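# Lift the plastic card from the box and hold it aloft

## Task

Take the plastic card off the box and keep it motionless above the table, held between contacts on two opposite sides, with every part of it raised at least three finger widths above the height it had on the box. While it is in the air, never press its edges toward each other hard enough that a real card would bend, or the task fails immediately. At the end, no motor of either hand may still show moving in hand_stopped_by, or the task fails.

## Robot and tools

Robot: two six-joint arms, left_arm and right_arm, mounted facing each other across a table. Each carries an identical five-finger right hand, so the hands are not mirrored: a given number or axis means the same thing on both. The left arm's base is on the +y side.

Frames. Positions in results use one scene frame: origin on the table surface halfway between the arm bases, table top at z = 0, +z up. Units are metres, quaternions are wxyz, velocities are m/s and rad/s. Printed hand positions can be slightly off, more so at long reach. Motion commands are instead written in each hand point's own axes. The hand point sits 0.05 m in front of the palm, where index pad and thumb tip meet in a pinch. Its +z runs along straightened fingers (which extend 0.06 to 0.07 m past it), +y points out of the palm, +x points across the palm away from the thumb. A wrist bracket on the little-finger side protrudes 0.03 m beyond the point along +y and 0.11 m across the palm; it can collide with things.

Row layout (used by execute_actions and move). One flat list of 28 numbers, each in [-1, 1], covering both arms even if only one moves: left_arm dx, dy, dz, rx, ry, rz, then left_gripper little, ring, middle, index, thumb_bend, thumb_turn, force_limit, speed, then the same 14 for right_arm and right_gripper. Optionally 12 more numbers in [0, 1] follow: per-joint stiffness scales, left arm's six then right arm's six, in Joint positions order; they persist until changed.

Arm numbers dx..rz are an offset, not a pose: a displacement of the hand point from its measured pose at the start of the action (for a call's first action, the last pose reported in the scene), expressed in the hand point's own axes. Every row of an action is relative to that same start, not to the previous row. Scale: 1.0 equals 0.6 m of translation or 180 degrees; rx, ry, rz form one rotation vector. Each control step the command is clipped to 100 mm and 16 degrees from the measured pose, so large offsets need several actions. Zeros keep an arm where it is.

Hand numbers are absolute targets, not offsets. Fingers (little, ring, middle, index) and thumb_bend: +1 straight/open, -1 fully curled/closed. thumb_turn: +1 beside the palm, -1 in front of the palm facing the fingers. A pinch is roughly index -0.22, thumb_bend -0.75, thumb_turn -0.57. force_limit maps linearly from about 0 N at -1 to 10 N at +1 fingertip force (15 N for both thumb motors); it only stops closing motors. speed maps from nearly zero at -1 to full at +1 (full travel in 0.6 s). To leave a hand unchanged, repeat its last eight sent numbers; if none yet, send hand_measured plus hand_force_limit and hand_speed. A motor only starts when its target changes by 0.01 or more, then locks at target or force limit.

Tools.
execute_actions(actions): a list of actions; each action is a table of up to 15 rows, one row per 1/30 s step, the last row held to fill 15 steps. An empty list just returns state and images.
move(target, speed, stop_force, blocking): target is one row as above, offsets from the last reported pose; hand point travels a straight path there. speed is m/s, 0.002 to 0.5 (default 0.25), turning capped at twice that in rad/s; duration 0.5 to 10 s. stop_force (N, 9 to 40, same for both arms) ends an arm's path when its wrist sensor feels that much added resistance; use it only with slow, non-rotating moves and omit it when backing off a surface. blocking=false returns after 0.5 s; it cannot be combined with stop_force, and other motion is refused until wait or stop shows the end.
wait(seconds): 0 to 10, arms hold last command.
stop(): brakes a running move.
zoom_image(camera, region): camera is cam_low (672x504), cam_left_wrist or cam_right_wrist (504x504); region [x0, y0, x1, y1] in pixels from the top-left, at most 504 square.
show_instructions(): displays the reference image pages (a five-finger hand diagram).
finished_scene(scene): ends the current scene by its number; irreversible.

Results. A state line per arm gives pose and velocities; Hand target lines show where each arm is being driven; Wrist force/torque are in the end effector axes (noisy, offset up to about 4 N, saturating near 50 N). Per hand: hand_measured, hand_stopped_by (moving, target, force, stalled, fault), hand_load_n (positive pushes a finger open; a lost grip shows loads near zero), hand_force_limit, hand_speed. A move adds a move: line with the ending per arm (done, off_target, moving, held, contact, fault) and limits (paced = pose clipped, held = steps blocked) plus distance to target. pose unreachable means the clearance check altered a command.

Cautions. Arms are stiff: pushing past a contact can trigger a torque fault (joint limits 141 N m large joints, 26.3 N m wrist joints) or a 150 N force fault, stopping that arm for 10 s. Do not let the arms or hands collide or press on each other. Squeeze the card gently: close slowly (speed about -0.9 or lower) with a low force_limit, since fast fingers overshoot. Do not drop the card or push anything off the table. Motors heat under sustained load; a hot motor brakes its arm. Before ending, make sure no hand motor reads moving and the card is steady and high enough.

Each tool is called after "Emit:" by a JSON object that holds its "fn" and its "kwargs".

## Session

Emit:
{"fn": "execute_actions", "kwargs": {"actions": []}}

Scene clock: 0.00 s.
left_arm: end_effector_position=(+0.2492, +0.5256, +0.4922) hand_measured=(+1.000, +1.000, +1.000, +1.000, +1.000, +1.000) hand_load_n=(+0.0, +0.0, +0.0, +0.0, +0.0, +0.0) hand_stopped_by=(target, target, target, target, target, target) hand_force_limit=0.00 hand_speed=-0.80 end_effector_quat_wxyz=(+0.013, +0.290, +0.957, +0.003) end_effector_velocity=(+0.000, -0.000, +0.000) end_effector_angular_velocity=(-0.001, -0.001, +0.000) | right_arm: end_effector_position=(+0.1396, -0.2787, +0.4823) hand_measured=(+1.000, +1.000, +1.000, +1.000, +1.000, +1.000) hand_load_n=(+0.0, +0.0, +0.0, +0.0, +0.0, +0.0) hand_stopped_by=(target, target, target, target, target, target) hand_force_limit=0.00 hand_speed=-0.80 end_effector_quat_wxyz=(-0.011, -0.306, +0.952, +0.008) end_effector_velocity=(+0.000, +0.000, -0.000) end_effector_angular_velocity=(-0.001, +0.001, +0.001)
Joint positions: left_arm=[ 0.526 -1.736  1.313  1.975  1.551 -1.893] | right_arm=[-1.168 -1.747  1.359  1.982  1.556 -1.917]
Joint velocities: left_arm=[ 0.     0.    -0.001 -0.    -0.    -0.   ] | right_arm=[ 0.001  0.001 -0.001  0.     0.    -0.   ]
Wrist force (N, on the end effector, along its own x y z axes, offset not removed): no reading
Wrist torque (N m, same axes, about the end effector's origin, offset not removed): no reading
Hand target (left_arm): +0.249, +0.526, +0.492; +0.013, +0.290, +0.957, +0.003
Hand target (right_arm): +0.140, -0.279, +0.482; -0.011, -0.306, +0.952, +0.008
Joint stiffness scale: left_arm=[1. 1. 1. 1. 1. 1.] | right_arm=[1. 1. 1. 1. 1. 1.]

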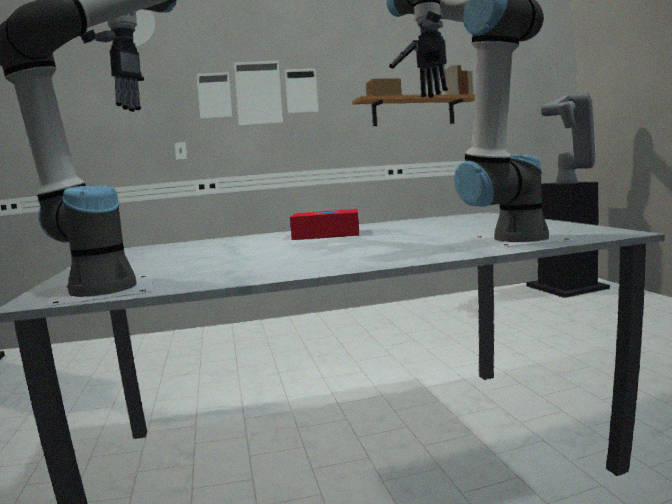

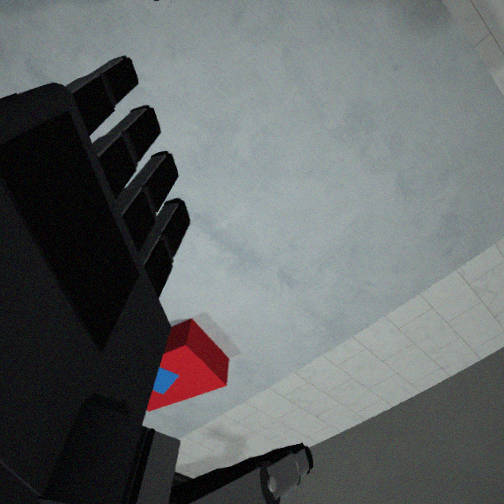

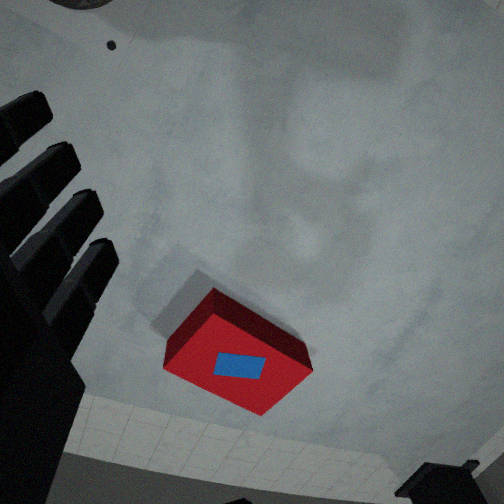

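Emit:
{"fn": "zoom_image", "kwargs": {"camera": "cam_right_wrist", "region": [140, 260, 340, 430]}}

Emit:
{"fn": "zoom_image", "kwargs": {"camera": "cam_low", "region": [260, 170, 400, 260]}}

Emit:
{"fn": "zoom_image", "kwargs": {"camera": "cam_left_wrist", "region": [110, 290, 290, 470]}}

Region (140, 260, 340, 430) of cam_right_wrist's 504x504 image, scaled by 2.520, with more detail than that image has; it fills the top 428 rows of this view, and the rest is white.

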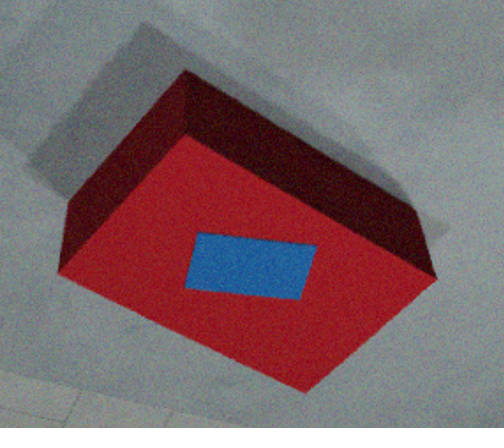

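Region (260, 170, 400, 260) of cam_low's 672x504 image, scaled by 3.600, with more detail than that image has; it fills the top 324 rows of this view, and the rest is white.

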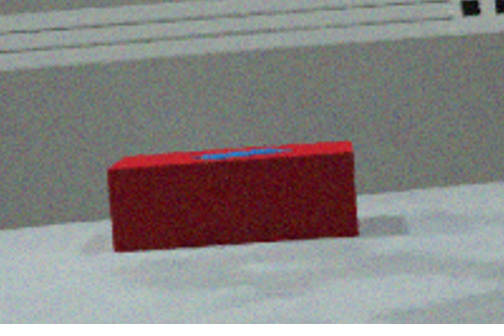

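Region (110, 290, 290, 470) of cam_left_wrist's 504x504 image, scaled by 2.800, with more detail than that image has.

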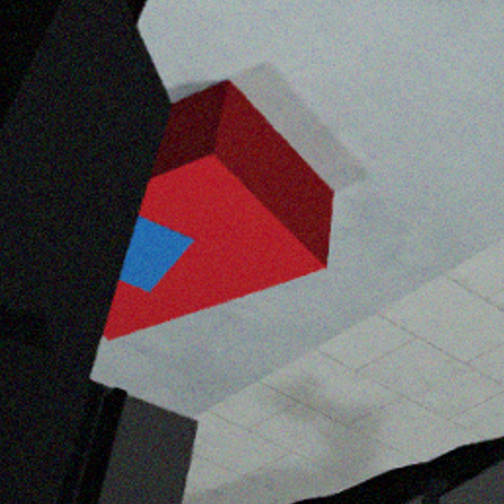

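Emit:
{"fn": "move", "kwargs": {"target": [-0.8395,-0.5647,0.6075,0.2574,-0.1519,-0.3323, 1,1,1,0.5,1,1,0,0, -0.2883,-0.3378,0.5253,0.0034,-0.0085,0.3536, -1,-1,-1,0.2,-0.75,-0.57,0,0], "speed": 0.45}}

Emit:
{"fn": "zoom_image", "kwargs": {"camera": "cam_low", "region": [270, 150, 430, 250]}}

Scene clock: 122.83 s.
left_arm: end_effector_position=(+0.4890, -0.0373, +0.1362) hand_measured=(+1.000, +1.000, +1.000, +0.500, +1.000, +1.000) hand_load_n=(+0.0, +0.0, +0.0, +0.0, +0.0, +0.0) hand_stopped_by=(target, target, target, target, target, target) hand_force_limit=0.00 hand_speed=0.00 end_effector_quat_wxyz=(-0.113, +0.230, -0.868, +0.425) end_effector_velocity=(+0.001, -0.001, -0.004) end_effector_angular_velocity=(+0.012, +0.007, +0.000) | right_arm: end_effector_position=(+0.3895, -0.3409, +0.1604) hand_measured=(-1.000, -1.000, -1.000, +0.200, -0.750, -0.570) hand_load_n=(+0.0, +0.0, +0.0, +0.0, +0.0, +0.0) hand_stopped_by=(target, target, target, target, target, target) hand_force_limit=0.00 hand_speed=0.00 end_effector_quat_wxyz=(-0.001, +0.242, +0.970, +0.000) end_effector_velocity=(+0.000, -0.001, -0.000) end_effector_angular_velocity=(-0.001, +0.000, -0.002)
Joint positions: left_arm=[ 0.379 -0.815  0.959  0.518  1.565 -3.145] | right_arm=[-1.4   -1.391  1.84   1.123  1.57  -1.037]
Joint velocities: left_arm=[-0.     0.017 -0.023  0.02  -0.    -0.   ] | right_arm=[-0.001  0.     0.    -0.     0.001  0.001]
Wrist force (N, on the end effector, along its own x y z axes, offset not removed): left_arm=[0.1 -2.5 -1.7] | right_arm=[3.9 1.6 -0.9]
Wrist torque (N m, same axes, about the end effector's origin, offset not removed): left_arm=[-0.35 -0.04 0.10] | right_arm=[0.41 -0.56 0.04]
Hand target (left_arm): +0.491, -0.037, +0.136; +0.114, -0.232, +0.868, -0.424
Hand target (right_arm): +0.390, -0.340, +0.160; -0.000, +0.242, +0.970, +0.000
Off the commanded pose (left_arm): 0.001 m, 0 deg.
Off the commanded pose (right_arm): 0.001 m, 0 deg.
Joint stiffness scale: left_arm=[1. 1. 1. 1. 1. 1.] | right_arm=[1. 1. 1. 1. 1. 1.]
move: done; limits=paced

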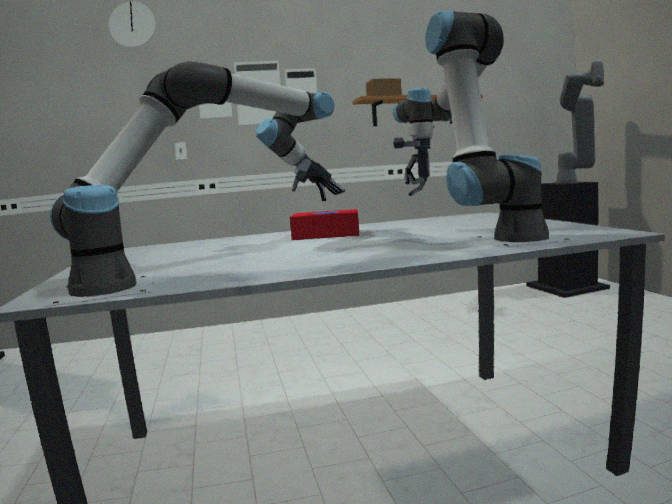

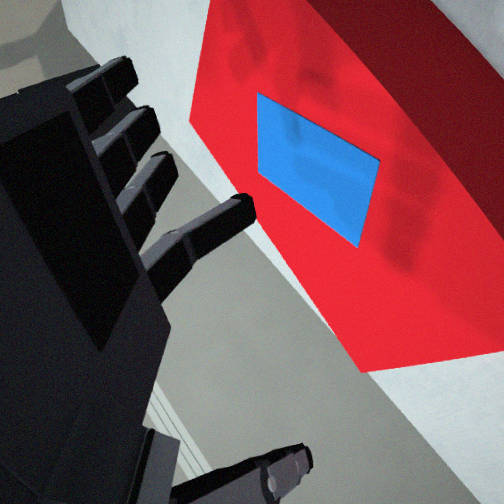

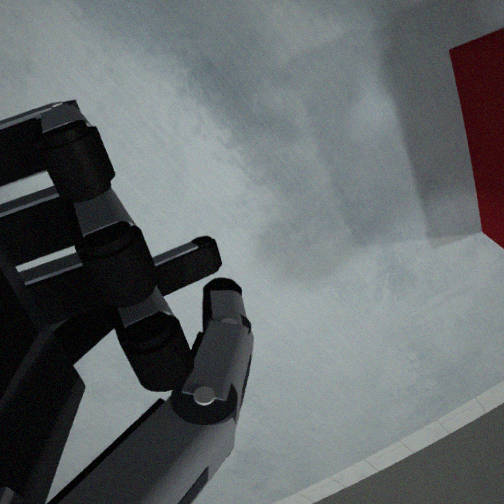

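Region (270, 150, 430, 250) of cam_low's 672x504 image, scaled by 3.150, with more detail than that image has; it fills the top 315 rows of this view, and the rest is white.

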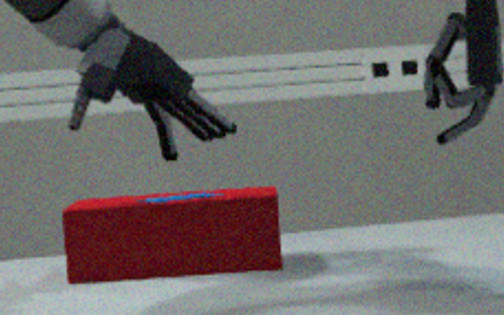

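Emit:
{"fn": "execute_actions", "kwargs": {"actions": []}}

Scene clock: 138.83 s.
left_arm: end_effector_position=(+0.4891, -0.0374, +0.1361) hand_measured=(+1.000, +1.000, +1.000, +0.500, +1.000, +1.000) hand_load_n=(+0.0, +0.0, +0.0, +0.0, +0.0, +0.0) hand_stopped_by=(target, target, target, target, target, target) hand_force_limit=0.00 hand_speed=0.00 end_effector_quat_wxyz=(-0.113, +0.230, -0.869, +0.424) end_effector_velocity=(+0.000, +0.000, +0.000) end_effector_angular_velocity=(-0.000, +0.000, +0.001) | right_arm: end_effector_position=(+0.3895, -0.3409, +0.1604) hand_measured=(-1.000, -1.000, -1.000, +0.200, -0.750, -0.570) hand_load_n=(+0.0, +0.0, +0.0, +0.0, +0.0, +0.0) hand_stopped_by=(target, target, target, target, target, target) hand_force_limit=0.00 hand_speed=0.00 end_effector_quat_wxyz=(-0.001, +0.243, +0.970, +0.000) end_effector_velocity=(-0.000, +0.000, +0.000) end_effector_angular_velocity=(-0.001, -0.001, +0.003)
Joint positions: left_arm=[ 0.379 -0.814  0.955  0.521  1.565 -3.145] | right_arm=[-1.4   -1.391  1.84   1.123  1.57  -1.037]
Joint velocities: left_arm=[ 0.    -0.    -0.    -0.    -0.001 -0.001] | right_arm=[ 0.001 -0.    -0.    -0.     0.001 -0.002]
Wrist force (N, on the end effector, along its own x y z axes, offset not removed): left_arm=[0.5 -0.2 0.7] | right_arm=[1.6 -2.3 -1.8]
Wrist torque (N m, same axes, about the end effector's origin, offset not removed): left_arm=[-0.15 -0.04 0.19] | right_arm=[-0.08 0.00 -0.27]
Hand target (left_arm): +0.491, -0.037, +0.136; +0.114, -0.232, +0.868, -0.424
Hand target (right_arm): +0.390, -0.340, +0.160; -0.000, +0.242, +0.970, +0.000
Off the commanded pose (left_arm): 0.001 m, 0 deg.
Off the commanded pose (right_arm): 0.001 m, 0 deg.
Joint stiffness scale: left_arm=[1. 1. 1. 1. 1. 1.] | right_arm=[1. 1. 1. 1. 1. 1.]

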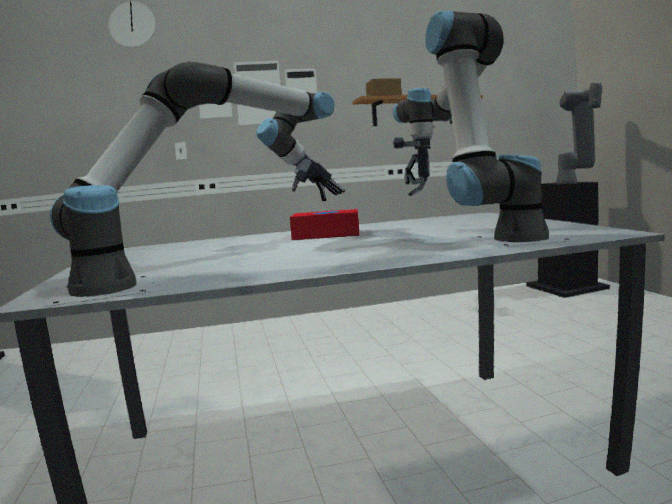

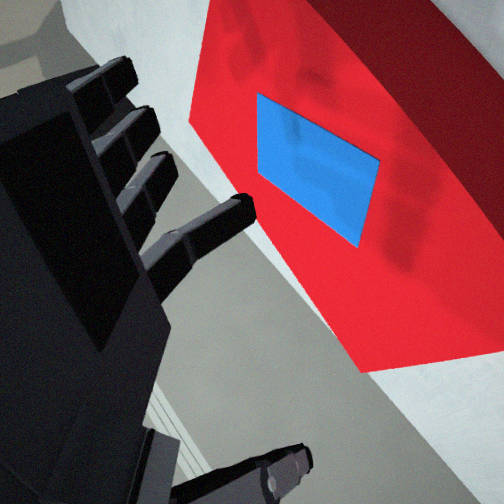

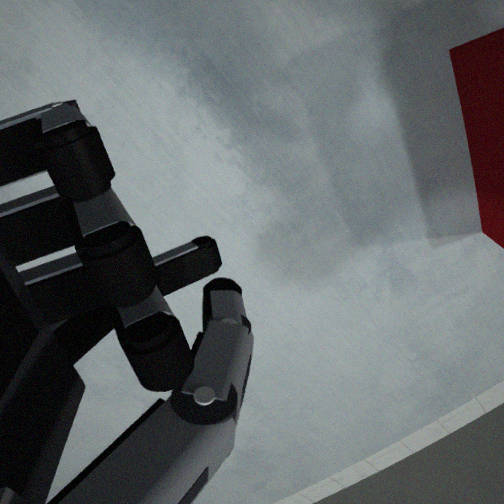

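Emit:
{"fn": "move", "kwargs": {"target": [0,0.0368,0.0287,0,0,0,1,1,1,0.5,1,1,0,0, 0,0,0,0,0,0,-1,-1,-1,0.2,-0.75,-0.57,0,0], "speed": 0.06}}

Emit:
{"fn": "zoom_image", "kwargs": {"camera": "cam_low", "region": [260, 140, 420, 260]}}

Scene clock: 144.43 s.
left_arm: end_effector_position=(+0.4893, -0.0379, +0.1105) hand_measured=(+1.000, +1.000, +1.000, +0.500, +1.000, +1.000) hand_load_n=(+0.0, +0.0, +0.0, +0.0, +0.0, +0.0) hand_stopped_by=(target, target, target, target, target, target) hand_force_limit=0.00 hand_speed=0.00 end_effector_quat_wxyz=(-0.113, +0.230, -0.868, +0.425) end_effector_velocity=(+0.001, -0.002, -0.001) end_effector_angular_velocity=(-0.007, -0.005, +0.001) | right_arm: end_effector_position=(+0.3895, -0.3409, +0.1604) hand_measured=(-1.000, -1.000, -1.000, +0.200, -0.750, -0.570) hand_load_n=(+0.0, +0.0, +0.0, +0.0, +0.0, +0.0) hand_stopped_by=(target, target, target, target, target, target) hand_force_limit=0.00 hand_speed=0.00 end_effector_quat_wxyz=(-0.001, +0.243, +0.970, +0.000) end_effector_velocity=(+0.001, -0.000, +0.000) end_effector_angular_velocity=(-0.000, -0.001, -0.002)
Joint positions: left_arm=[ 0.379 -0.801  1.     0.461  1.565 -3.145] | right_arm=[-1.4   -1.391  1.84   1.123  1.57  -1.037]
Joint velocities: left_arm=[-0.     0.001  0.002 -0.012 -0.002 -0.   ] | right_arm=[-0.001 -0.    -0.001  0.     0.     0.001]
Wrist force (N, on the end effector, along its own x y z axes, offset not removed): left_arm=[-0.2 1.3 -1.5] | right_arm=[4.4 0.6 -0.7]
Wrist torque (N m, same axes, about the end effector's origin, offset not removed): left_arm=[0.30 0.14 0.13] | right_arm=[0.25 -0.58 0.01]
Hand target (left_arm): +0.489, -0.037, +0.108; +0.113, -0.230, +0.869, -0.424
Hand target (right_arm): +0.390, -0.341, +0.160; -0.001, +0.243, +0.970, +0.000
Off the commanded pose (left_arm): 0.002 m, 0 deg.
Off the commanded pose (right_arm): 0.000 m, 0 deg.
Joint stiffness scale: left_arm=[1. 1. 1. 1. 1. 1.] | right_arm=[1. 1. 1. 1. 1. 1.]
move: done

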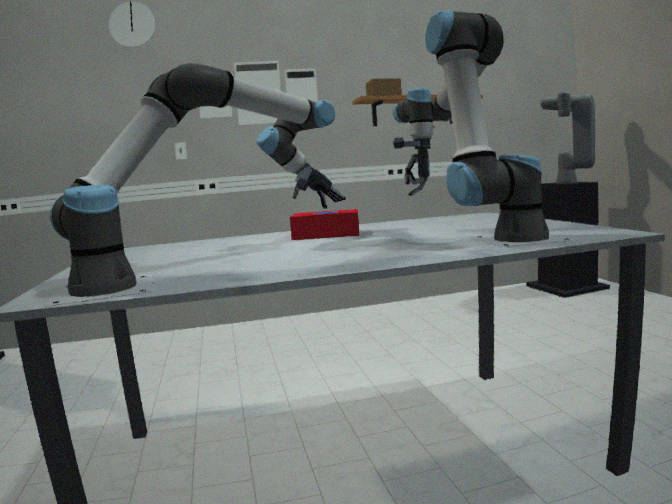

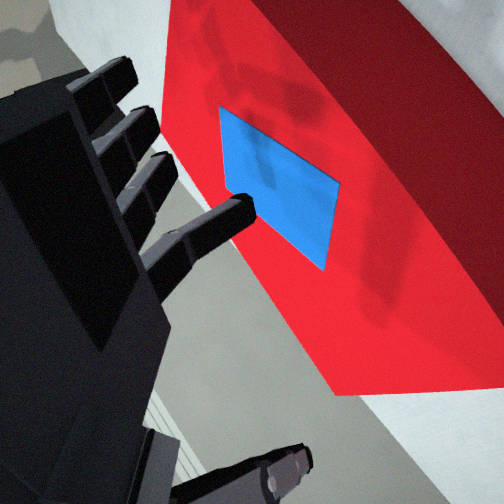

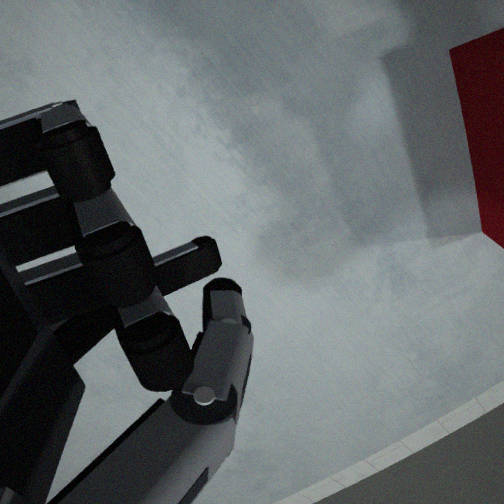

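Region (260, 140, 420, 260) of cam_low's 672x504 image, scaled by 3.150, with more detail than that image has; it fills the top 378 rows of this view, and the rest is white.

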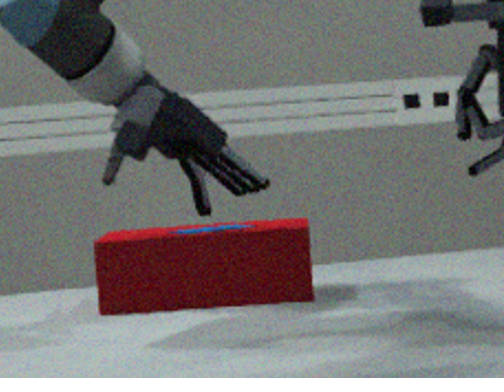

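Emit:
{"fn": "move", "kwargs": {"target": [0,0.0236,0.0185,0,0,0,1,1,1,0.5,1,1,0,0, 0,0,0,0,0,0,-1,-1,-1,0.2,-0.75,-0.57,0,0], "speed": 0.012, "stop_force": 9}}

Emit:
{"fn": "zoom_image", "kwargs": {"camera": "cam_low", "region": [260, 140, 420, 260]}}

Scene clock: 154.20 s.
left_arm: end_effector_position=(+0.4898, -0.0387, +0.0951) hand_measured=(+1.000, +1.000, +1.000, +0.500, +1.000, +1.000) hand_load_n=(+0.0, +0.0, +0.0, +0.0, +0.0, +0.0) hand_stopped_by=(target, target, target, target, target, target) hand_force_limit=0.00 hand_speed=0.00 end_effector_quat_wxyz=(-0.114, +0.230, -0.867, +0.426) end_effector_velocity=(+0.001, -0.001, -0.001) end_effector_angular_velocity=(-0.002, -0.003, +0.002) | right_arm: end_effector_position=(+0.3895, -0.3409, +0.1604) hand_measured=(-1.000, -1.000, -1.000, +0.200, -0.750, -0.570) hand_load_n=(+0.0, +0.0, +0.0, +0.0, +0.0, +0.0) hand_stopped_by=(target, target, target, target, target, target) hand_force_limit=0.00 hand_speed=0.00 end_effector_quat_wxyz=(-0.001, +0.243, +0.970, +0.000) end_effector_velocity=(-0.001, -0.000, -0.000) end_effector_angular_velocity=(-0.001, +0.001, +0.002)
Joint positions: left_arm=[ 0.379 -0.792  1.025  0.425  1.565 -3.145] | right_arm=[-1.4   -1.391  1.84   1.123  1.57  -1.037]
Joint velocities: left_arm=[-0.     0.001  0.002 -0.006 -0.003 -0.   ] | right_arm=[ 0.    -0.001  0.002  0.     0.001 -0.002]
Wrist force (N, on the end effector, along its own x y z axes, offset not removed): left_arm=[-0.4 0.0 -1.3] | right_arm=[1.7 -1.1 0.2]
Wrist torque (N m, same axes, about the end effector's origin, offset not removed): left_arm=[0.05 0.03 0.16] | right_arm=[-0.08 -0.04 -0.22]
Hand target (left_arm): +0.489, -0.038, +0.093; +0.113, -0.230, +0.868, -0.425
Hand target (right_arm): +0.390, -0.341, +0.160; -0.001, +0.243, +0.970, +0.000
Off the commanded pose (left_arm): 0.003 m, 0 deg.
Off the commanded pose (right_arm): 0.000 m, 0 deg.
Joint stiffness scale: left_arm=[1. 1. 1. 1. 1. 1.] | right_arm=[1. 1. 1. 1. 1. 1.]
move: done

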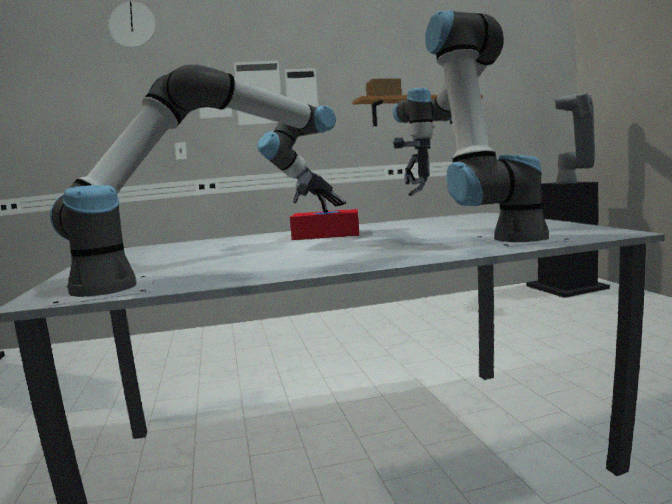

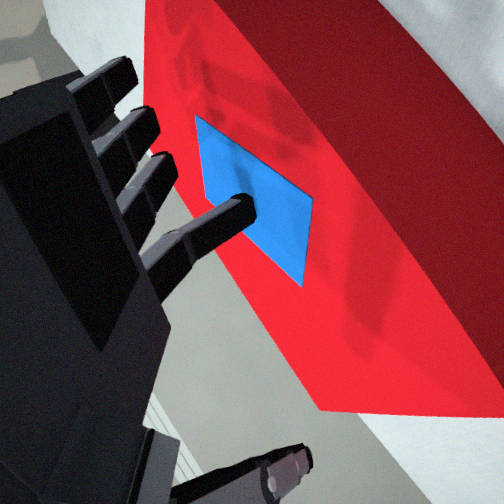

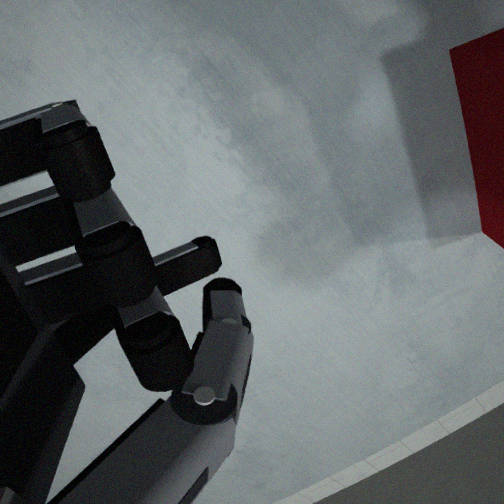

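Region (260, 140, 420, 260) of cam_low's 672x504 image, scaled by 3.150, with more detail than that image has; it fills the top 378 rows of this view, and the rest is white.

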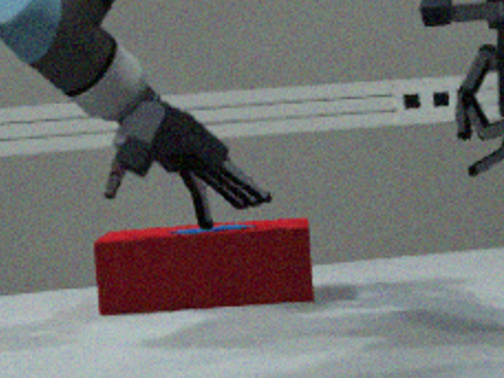

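Emit:
{"fn": "move", "kwargs": {"target": [0,0.0079,0.0062,0,0,0,1,1,1,0.5,1,1,0,0, 0,0,0,0,0,0,-1,-1,-1,0.2,-0.75,-0.57,0,0], "speed": 0.008, "stop_force": 9}}

Scene clock: 158.07 s.
left_arm: end_effector_position=(+0.4906, -0.0402, +0.0944) hand_measured=(+1.000, +1.000, +1.000, +0.500, +1.000, +1.000) hand_load_n=(+0.0, +0.0, +0.0, +0.5, +0.0, +0.0) hand_stopped_by=(target, target, target, target, target, target) hand_force_limit=0.00 hand_speed=0.00 end_effector_quat_wxyz=(-0.115, +0.230, -0.866, +0.429) end_effector_velocity=(+0.001, -0.001, +0.001) end_effector_angular_velocity=(-0.006, -0.004, +0.001) | right_arm: end_effector_position=(+0.3895, -0.3409, +0.1604) hand_measured=(-1.000, -1.000, -1.000, +0.200, -0.750, -0.570) hand_load_n=(+0.0, +0.0, +0.0, +0.0, +0.0, +0.0) hand_stopped_by=(target, target, target, target, target, target) hand_force_limit=0.00 hand_speed=0.00 end_effector_quat_wxyz=(-0.001, +0.243, +0.970, +0.000) end_effector_velocity=(+0.000, +0.000, +0.000) end_effector_angular_velocity=(+0.000, -0.001, -0.001)
Joint positions: left_arm=[ 0.379 -0.792  1.028  0.413  1.565 -3.145] | right_arm=[-1.4   -1.391  1.84   1.123  1.57  -1.037]
Joint velocities: left_arm=[-0.    -0.001  0.002 -0.008 -0.001 -0.   ] | right_arm=[ 0.    -0.001 -0.    -0.     0.     0.001]
Wrist force (N, on the end effector, along its own x y z axes, offset not removed): left_arm=[0.0 -3.5 -1.1] | right_arm=[1.7 0.5 -0.9]
Wrist torque (N m, same axes, about the end effector's origin, offset not removed): left_arm=[-0.25 -0.12 0.09] | right_arm=[0.14 -0.08 -0.21]
Hand target (left_arm): +0.490, -0.039, +0.089; +0.114, -0.230, +0.867, -0.426
Hand target (right_arm): +0.390, -0.341, +0.160; -0.001, +0.243, +0.970, +0.000
Off the commanded pose (left_arm): 0.006 m, 0 deg.
Off the commanded pose (right_arm): 0.000 m, 0 deg.
Joint stiffness scale: left_arm=[1. 1. 1. 1. 1. 1.] | right_arm=[1. 1. 1. 1. 1. 1.]
move: off_target (left_arm)

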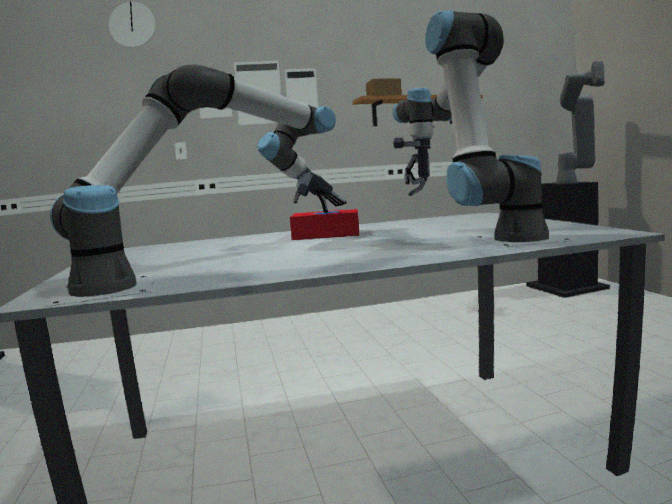

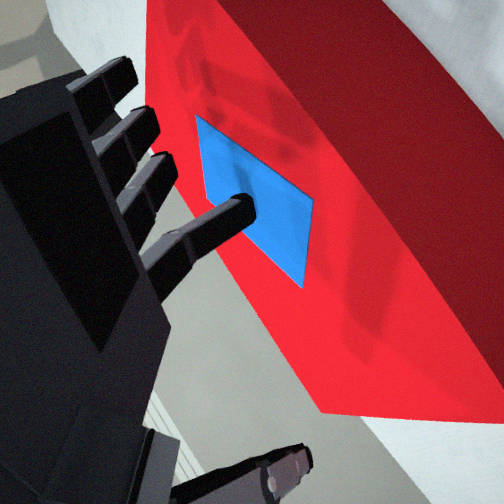

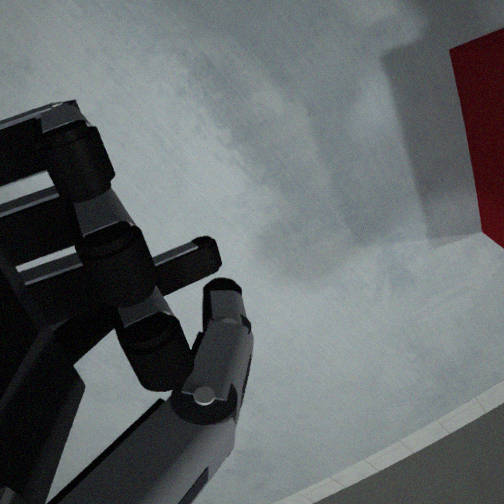

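Emit:
{"fn": "execute_actions", "kwargs": {"actions": [[[0.0030,0.0055,0.0066,0,0,0,1,1,1,0.5,1,1,0,0,0,0,0.0028,0,0,0,-1,-1,-1,0.2,-0.75,-0.57,0,0],[0.0061,0.0043,0.0081,0,0,0,1,1,1,0.5,1,1,0,0,0,0,0.0056,0,0,0,-1,-1,-1,0.2,-0.75,-0.57,0,0],[0.0091,0.0032,0.0096,0,0,0,1,1,1,0.5,1,1,0,0,0,0,0.0083,0,0,0,-1,-1,-1,0.2,-0.75,-0.57,0,0],[0.0122,0.0020,0.0111,0,0,0,1,1,1,0.5,1,1,0,0,0,0,0.0111,0,0,0,-1,-1,-1,0.2,-0.75,-0.57,0,0],[0.0152,0.0009,0.0126,0,0,0,1,1,1,0.5,1,1,0,0,0,0,0.0139,0,0,0,-1,-1,-1,0.2,-0.75,-0.57,0,0],[0.0183,-0.0003,0.0141,0,0,0,1,1,1,0.5,1,1,0,0,0,0,0.0167,0,0,0,-1,-1,-1,0.2,-0.75,-0.57,0,0],[0.0213,-0.0014,0.0156,0,0,0,1,1,1,0.5,1,1,0,0,0,0,0.0195,0,0,0,-1,-1,-1,0.2,-0.75,-0.57,0,0],[0.0244,-0.0026,0.0170,0,0,0,1,1,1,0.5,1,1,0,0,0,0,0.0222,0,0,0,-1,-1,-1,0.2,-0.75,-0.57,0,0],[0.0274,-0.0037,0.0185,0,0,0,1,1,1,0.5,1,1,0,0,0,0,0.0250,0,0,0,-1,-1,-1,0.2,-0.75,-0.57,0,0],[0.0305,-0.0049,0.0200,0,0,0,1,1,1,0.5,1,1,0,0,0,0,0.0278,0,0,0,-1,-1,-1,0.2,-0.75,-0.57,0,0],[0.0335,-0.0060,0.0215,0,0,0,1,1,1,0.5,1,1,0,0,0,0,0.0306,0,0,0,-1,-1,-1,0.2,-0.75,-0.57,0,0],[0.0366,-0.0072,0.0230,0,0,0,1,1,1,0.5,1,1,0,0,0,0,0.0334,0,0,0,-1,-1,-1,0.2,-0.75,-0.57,0,0],[0.0396,-0.0083,0.0245,0,0,0,1,1,1,0.5,1,1,0,0,0,0,0.0361,0,0,0,-1,-1,-1,0.2,-0.75,-0.57,0,0],[0.0427,-0.0095,0.0260,0,0,0,1,1,1,0.5,1,1,0,0,0,0,0.0389,0,0,0,-1,-1,-1,0.2,-0.75,-0.57,0,0],[0.0457,-0.0106,0.0275,0,0,0,1,1,1,0.5,1,1,0,0,0,0,0.0417,0,0,0,-1,-1,-1,0.2,-0.75,-0.57,0,0]]]}}

Emit:
{"fn": "wait", "kwargs": {"seconds": 0.6}}

Scene clock: 180.00 s.
left_arm: end_effector_position=(+0.4832, -0.0566, +0.0939) hand_measured=(+1.000, +1.000, +1.000, +0.500, +1.000, +1.000) hand_load_n=(+0.0, +0.0, +0.0, +1.0, +0.0, +0.0) hand_stopped_by=(target, target, target, target, target, target) hand_force_limit=0.00 hand_speed=0.00 end_effector_quat_wxyz=(-0.116, +0.229, -0.864, +0.433) end_effector_velocity=(-0.033, -0.059, -0.001) end_effector_angular_velocity=(-0.006, -0.003, -0.008) | right_arm: end_effector_position=(+0.3896, -0.3409, +0.1472) hand_measured=(-1.000, -1.000, -1.000, +0.200, -0.750, -0.570) hand_load_n=(+0.0, +0.0, +0.0, +0.0, +0.0, +0.0) hand_stopped_by=(target, target, target, target, target, target) hand_force_limit=0.00 hand_speed=0.00 end_effector_quat_wxyz=(-0.000, +0.243, +0.970, +0.000) end_effector_velocity=(-0.002, -0.000, -0.049) end_effector_angular_velocity=(+0.000, +0.009, -0.000)
Joint positions: left_arm=[ 0.356 -0.776  1.004  0.414  1.546 -3.159] | right_arm=[-1.4   -1.377  1.861  1.087  1.57  -1.037]
Joint velocities: left_arm=[-0.089  0.063 -0.109  0.04  -0.064 -0.048] | right_arm=[-0.001  0.058  0.072 -0.121 -0.001 -0.001]
Wrist force (N, on the end effector, along its own x y z axes, offset not removed): left_arm=[-0.2 -2.7 -2.4] | right_arm=[1.5 0.8 -2.0]
Wrist torque (N m, same axes, about the end effector's origin, offset not removed): left_arm=[0.23 -0.02 0.10] | right_arm=[0.36 -0.01 -0.08]
Hand target (left_arm): +0.475, -0.068, +0.089; +0.115, -0.229, +0.866, -0.430
Hand target (right_arm): +0.389, -0.341, +0.136; -0.001, +0.243, +0.970, +0.000
Off the commanded pose (left_arm): 0.015 m, 0 deg.
Off the commanded pose (right_arm): 0.012 m, 0 deg.
Joint stiffness scale: left_arm=[1. 1. 1. 1. 1. 1.] | right_arm=[1. 1. 1. 1. 1. 1.]

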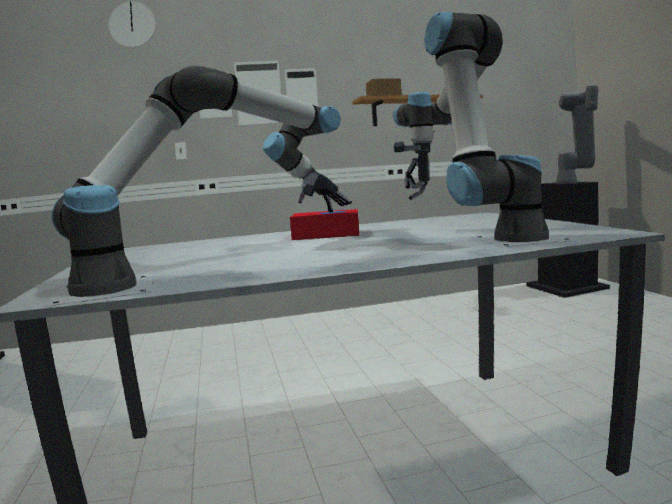

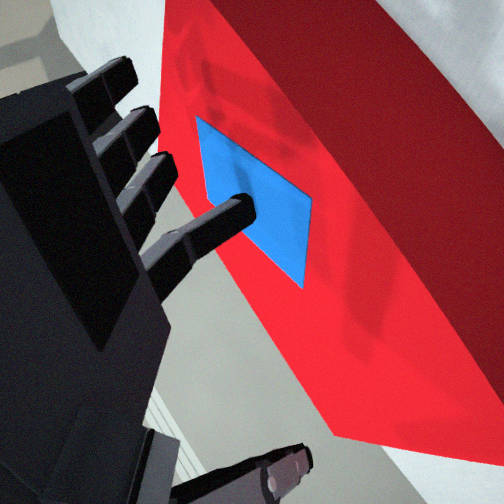

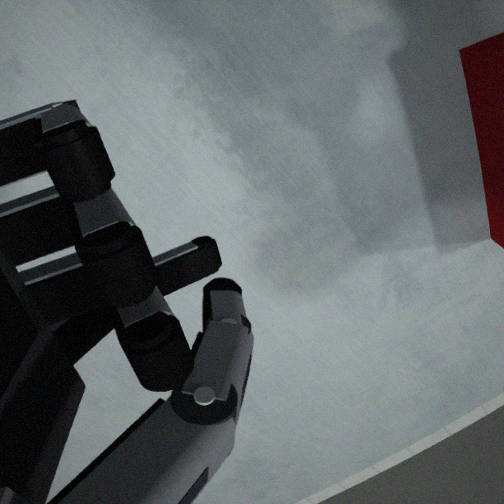

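Scene clock: 180.60 s.
left_arm: end_effector_position=(+0.4771, -0.0674, +0.0939) hand_measured=(+1.000, +1.000, +1.000, +0.500, +1.000, +1.000) hand_load_n=(+0.0, +0.0, +0.0, +0.5, +0.0, +0.0) hand_stopped_by=(target, target, target, target, target, target) hand_force_limit=0.00 hand_speed=0.00 end_effector_quat_wxyz=(-0.116, +0.230, -0.864, +0.433) end_effector_velocity=(-0.000, -0.000, -0.001) end_effector_angular_velocity=(+0.001, +0.002, +0.001) | right_arm: end_effector_position=(+0.3900, -0.3408, +0.1374) hand_measured=(-1.000, -1.000, -1.000, +0.200, -0.750, -0.570) hand_load_n=(+0.0, +0.0, +0.0, +0.0, +0.0, +0.0) hand_stopped_by=(target, target, target, target, target, target) hand_force_limit=0.00 hand_speed=0.00 end_effector_quat_wxyz=(+0.001, +0.243, +0.970, +0.001) end_effector_velocity=(+0.000, -0.000, -0.001) end_effector_angular_velocity=(+0.000, -0.000, +0.000)
Joint positions: left_arm=[ 0.339 -0.764  0.981  0.425  1.532 -3.169] | right_arm=[-1.4   -1.366  1.875  1.06   1.57  -1.037]
Joint velocities: left_arm=[-0.001  0.002 -0.002  0.002 -0.001 -0.002] | right_arm=[-0.001  0.001  0.001 -0.003 -0.    -0.001]
Wrist force (N, on the end effector, along its own x y z axes, offset not removed): left_arm=[0.7 -3.1 -2.8] | right_arm=[1.2 1.8 -3.9]
Wrist torque (N m, same axes, about the end effector's origin, offset not removed): left_arm=[0.13 -0.15 0.25] | right_arm=[0.54 0.00 -0.10]
Hand target (left_arm): +0.475, -0.068, +0.089; +0.115, -0.229, +0.866, -0.430
Hand target (right_arm): +0.389, -0.341, +0.136; -0.001, +0.243, +0.970, +0.000
Off the commanded pose (left_arm): 0.005 m, 0 deg.
Off the commanded pose (right_arm): 0.002 m, 0 deg.
Joint stiffness scale: left_arm=[1. 1. 1. 1. 1. 1.] | right_arm=[1. 1. 1. 1. 1. 1.]
wait: 0.60 s; at rest by 0.40 s

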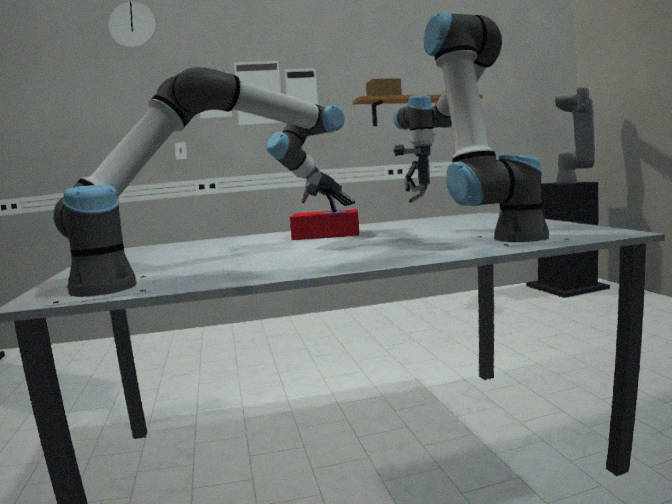

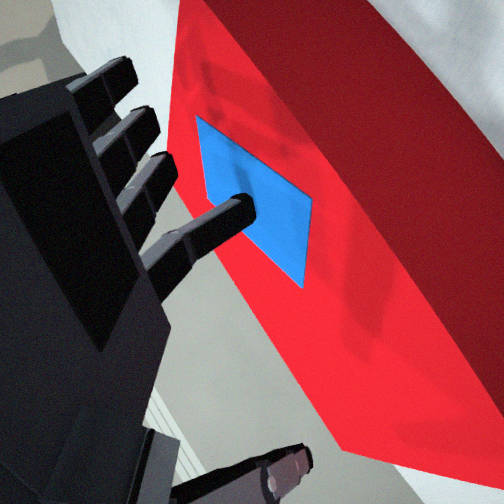

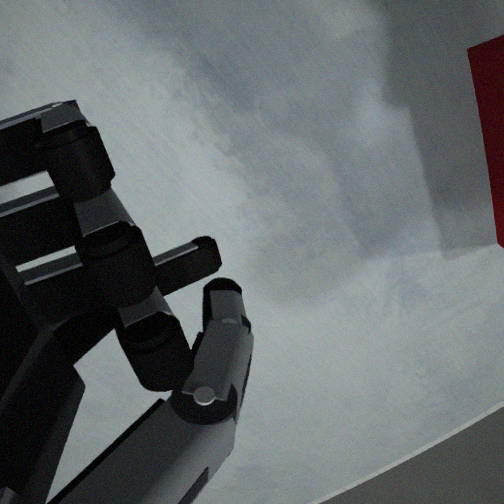

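Emit:
{"fn": "execute_actions", "kwargs": {"actions": [[[0.0039,0.0053,0.0069,0,0,0,1,1,1,0.5,1,1,0,0,0,0,0.0029,0,0,0,-1,-1,-1,0.2,-0.75,-0.57,0,0],[0.0078,0.0039,0.0088,0,0,0,1,1,1,0.5,1,1,0,0,0,0,0.0058,0,0,0,-1,-1,-1,0.2,-0.75,-0.57,0,0],[0.0118,0.0024,0.0107,0,0,0,1,1,1,0.5,1,1,0,0,0,0,0.0087,0,0,0,-1,-1,-1,0.2,-0.75,-0.57,0,0],[0.0157,0.0010,0.0125,0,0,0,1,1,1,0.5,1,1,0,0,0,0,0.0115,0,0,0,-1,-1,-1,0.2,-0.75,-0.57,0,0],[0.0196,-0.0004,0.0144,0,0,0,1,1,1,0.5,1,1,0,0,0,0,0.0144,0,0,0,-1,-1,-1,0.2,-0.75,-0.57,0,0],[0.0235,-0.0018,0.0163,0,0,0,1,1,1,0.5,1,1,0,0,0,0,0.0173,0,0,0,-1,-1,-1,0.2,-0.75,-0.57,0,0],[0.0274,-0.0032,0.0182,0,0,0,1,1,1,0.5,1,1,0,0,0,0,0.0202,0,0,0,-1,-1,-1,0.2,-0.75,-0.57,0,0],[0.0314,-0.0047,0.0201,0,0,0,1,1,1,0.5,1,1,0,0,0,0,0.0231,0,0,0,-1,-1,-1,0.2,-0.75,-0.57,0,0],[0.0353,-0.0061,0.0220,0,0,0,1,1,1,0.5,1,1,0,0,0,0,0.0260,0,0,0,-1,-1,-1,0.2,-0.75,-0.57,0,0],[0.0392,-0.0075,0.0239,0,0,0,1,1,1,0.5,1,1,0,0,0,0,0.0289,0,0,0,-1,-1,-1,0.2,-0.75,-0.57,0,0],[0.0431,-0.0089,0.0258,0,0,0,1,1,1,0.5,1,1,0,0,0,0,0.0318,0,0,0,-1,-1,-1,0.2,-0.75,-0.57,0,0],[0.0470,-0.0103,0.0276,0,0,0,1,1,1,0.5,1,1,0,0,0,0,0.0346,0,0,0,-1,-1,-1,0.2,-0.75,-0.57,0,0],[0.0510,-0.0118,0.0295,0,0,0,1,1,1,0.5,1,1,0,0,0,0,0.0375,0,0,0,-1,-1,-1,0.2,-0.75,-0.57,0,0],[0.0549,-0.0132,0.0314,0,0,0,1,1,1,0.5,1,1,0,0,0,0,0.0404,0,0,0,-1,-1,-1,0.2,-0.75,-0.57,0,0],[0.0588,-0.0146,0.0333,0,0,0,1,1,1,0.5,1,1,0,0,0,0,0.0433,0,0,0,-1,-1,-1,0.2,-0.75,-0.57,0,0]]]}}

Emit:
{"fn": "wait", "kwargs": {"seconds": 0.6}}

Emit:
{"fn": "zoom_image", "kwargs": {"camera": "cam_low", "region": [280, 150, 440, 270]}}

Scene clock: 201.70 s.
left_arm: end_effector_position=(+0.4668, -0.0884, +0.0934) hand_measured=(+1.000, +1.000, +1.000, +0.500, +1.000, +1.000) hand_load_n=(+0.0, +0.0, +0.0, +1.0, +0.0, +0.0) hand_stopped_by=(target, target, target, target, target, target) hand_force_limit=0.00 hand_speed=0.00 end_effector_quat_wxyz=(-0.117, +0.229, -0.862, +0.436) end_effector_velocity=(-0.042, -0.073, -0.002) end_effector_angular_velocity=(-0.008, -0.003, -0.010) | right_arm: end_effector_position=(+0.3902, -0.3408, +0.1236) hand_measured=(-1.000, -1.000, -1.000, +0.200, -0.750, -0.570) hand_load_n=(+0.0, +0.0, +0.0, +0.0, +0.0, +0.0) hand_stopped_by=(target, target, target, target, target, target) hand_force_limit=0.00 hand_speed=0.00 end_effector_quat_wxyz=(+0.002, +0.243, +0.970, +0.001) end_effector_velocity=(-0.001, -0.000, -0.050) end_effector_angular_velocity=(+0.000, +0.006, -0.001)
Joint positions: left_arm=[ 0.31  -0.74   0.942  0.432  1.508 -3.186] | right_arm=[-1.4   -1.349  1.894  1.023  1.57  -1.037]
Joint velocities: left_arm=[-0.106  0.091 -0.158  0.062 -0.077 -0.058] | right_arm=[-0.     0.065  0.066 -0.125 -0.     0.   ]
Wrist force (N, on the end effector, along its own x y z axes, offset not removed): left_arm=[-1.3 -2.2 -4.3] | right_arm=[2.6 1.6 0.5]
Wrist torque (N m, same axes, about the end effector's origin, offset not removed): left_arm=[0.46 0.12 -0.05] | right_arm=[0.32 -0.23 0.10]
Hand target (left_arm): +0.457, -0.103, +0.089; +0.116, -0.229, +0.864, -0.434
Hand target (right_arm): +0.390, -0.341, +0.112; +0.001, +0.243, +0.970, +0.001
Off the commanded pose (left_arm): 0.018 m, 0 deg.
Off the commanded pose (right_arm): 0.012 m, 0 deg.
Joint stiffness scale: left_arm=[1. 1. 1. 1. 1. 1.] | right_arm=[1. 1. 1. 1. 1. 1.]

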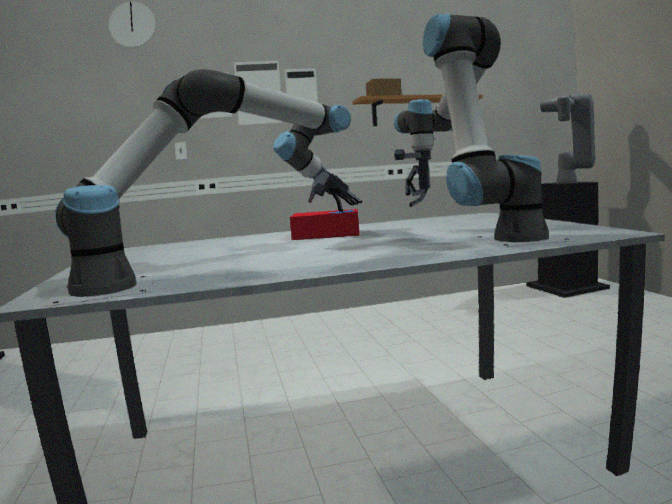

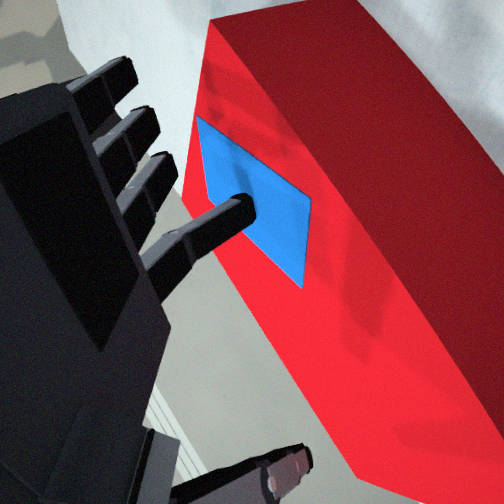

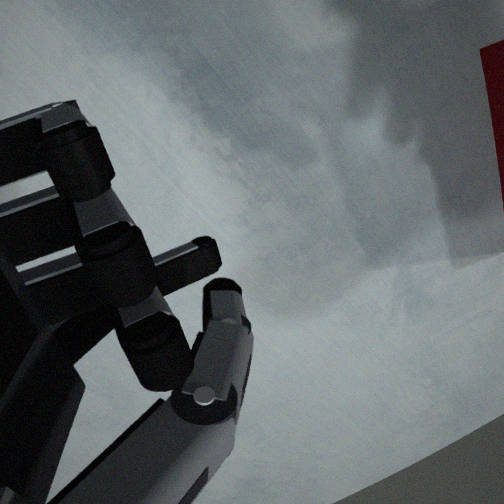

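Scene clock: 202.30 s.
left_arm: end_effector_position=(+0.4588, -0.1020, +0.0934) hand_measured=(+1.000, +1.000, +1.000, +0.500, +1.000, +1.000) hand_load_n=(+0.0, +0.0, +0.0, +0.5, +0.0, +0.0) hand_stopped_by=(target, target, target, target, target, target) hand_force_limit=0.00 hand_speed=0.00 end_effector_quat_wxyz=(-0.117, +0.230, -0.862, +0.436) end_effector_velocity=(-0.000, -0.001, +0.000) end_effector_angular_velocity=(-0.000, +0.000, +0.001) | right_arm: end_effector_position=(+0.3907, -0.3408, +0.1135) hand_measured=(-1.000, -1.000, -1.000, +0.200, -0.750, -0.570) hand_load_n=(+0.0, +0.0, +0.0, +0.0, +0.0, +0.0) hand_stopped_by=(target, target, target, target, target, target) hand_force_limit=0.00 hand_speed=0.00 end_effector_quat_wxyz=(+0.003, +0.243, +0.970, +0.001) end_effector_velocity=(+0.000, -0.000, -0.001) end_effector_angular_velocity=(-0.000, -0.001, -0.001)
Joint positions: left_arm=[ 0.289 -0.722  0.909  0.448  1.491 -3.199] | right_arm=[-1.4   -1.336  1.907  0.994  1.57  -1.037]
Joint velocities: left_arm=[-0.001  0.001 -0.003  0.002 -0.001 -0.001] | right_arm=[-0.001  0.001  0.002 -0.003  0.    -0.   ]
Wrist force (N, on the end effector, along its own x y z axes, offset not removed): left_arm=[-0.6 -4.1 -3.6] | right_arm=[2.1 0.1 -0.3]
Wrist torque (N m, same axes, about the end effector's origin, offset not removed): left_arm=[-0.02 0.20 -0.05] | right_arm=[0.09 -0.25 -0.19]
Hand target (left_arm): +0.457, -0.103, +0.089; +0.116, -0.229, +0.864, -0.434
Hand target (right_arm): +0.390, -0.341, +0.112; +0.001, +0.243, +0.970, +0.001
Off the commanded pose (left_arm): 0.005 m, 1 deg.
Off the commanded pose (right_arm): 0.002 m, 0 deg.
Joint stiffness scale: left_arm=[1. 1. 1. 1. 1. 1.] | right_arm=[1. 1. 1. 1. 1. 1.]
wait: 0.60 s; at rest by 0.40 s

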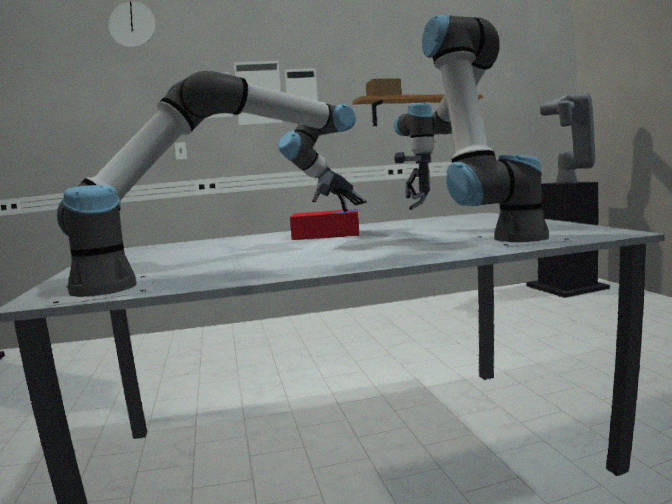

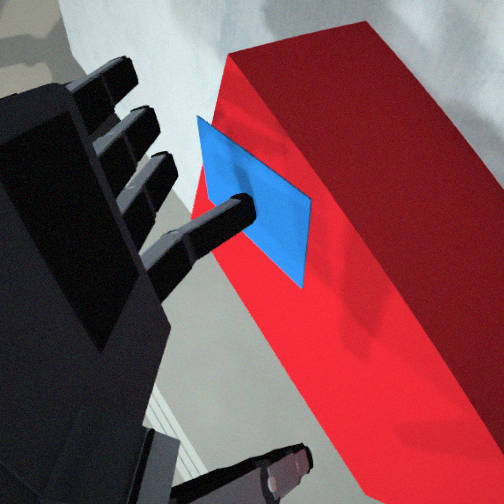

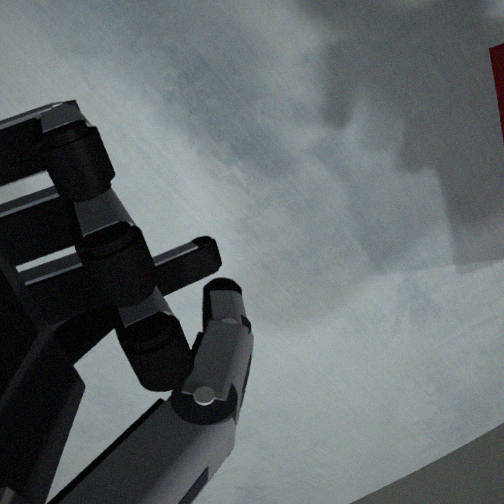

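Region (280, 150, 440, 270) of cam_low's 672x504 image, scaled by 3.150, with more detail than that image has; it fills the top 378 rows of this view, and the rest is white.

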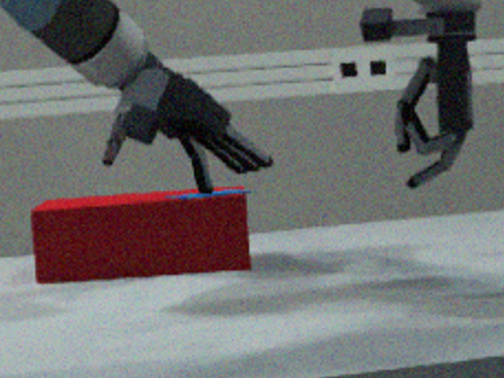

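Emit:
{"fn": "zoom_image", "kwargs": {"camera": "cam_left_wrist", "region": [160, 40, 360, 300]}}

Region (160, 40, 360, 300) of cam_left_wrist's 504x504 image, scaled by 1.938, with more detail than that image has; it fills the left 388 columns of this view, and the rest is white.

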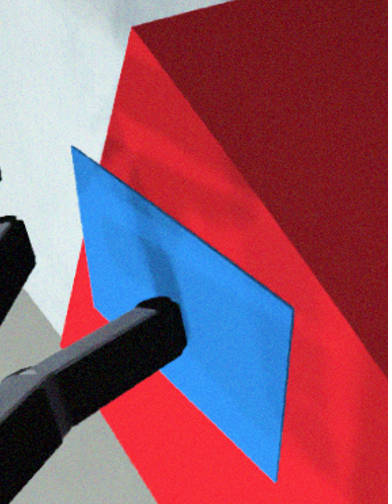

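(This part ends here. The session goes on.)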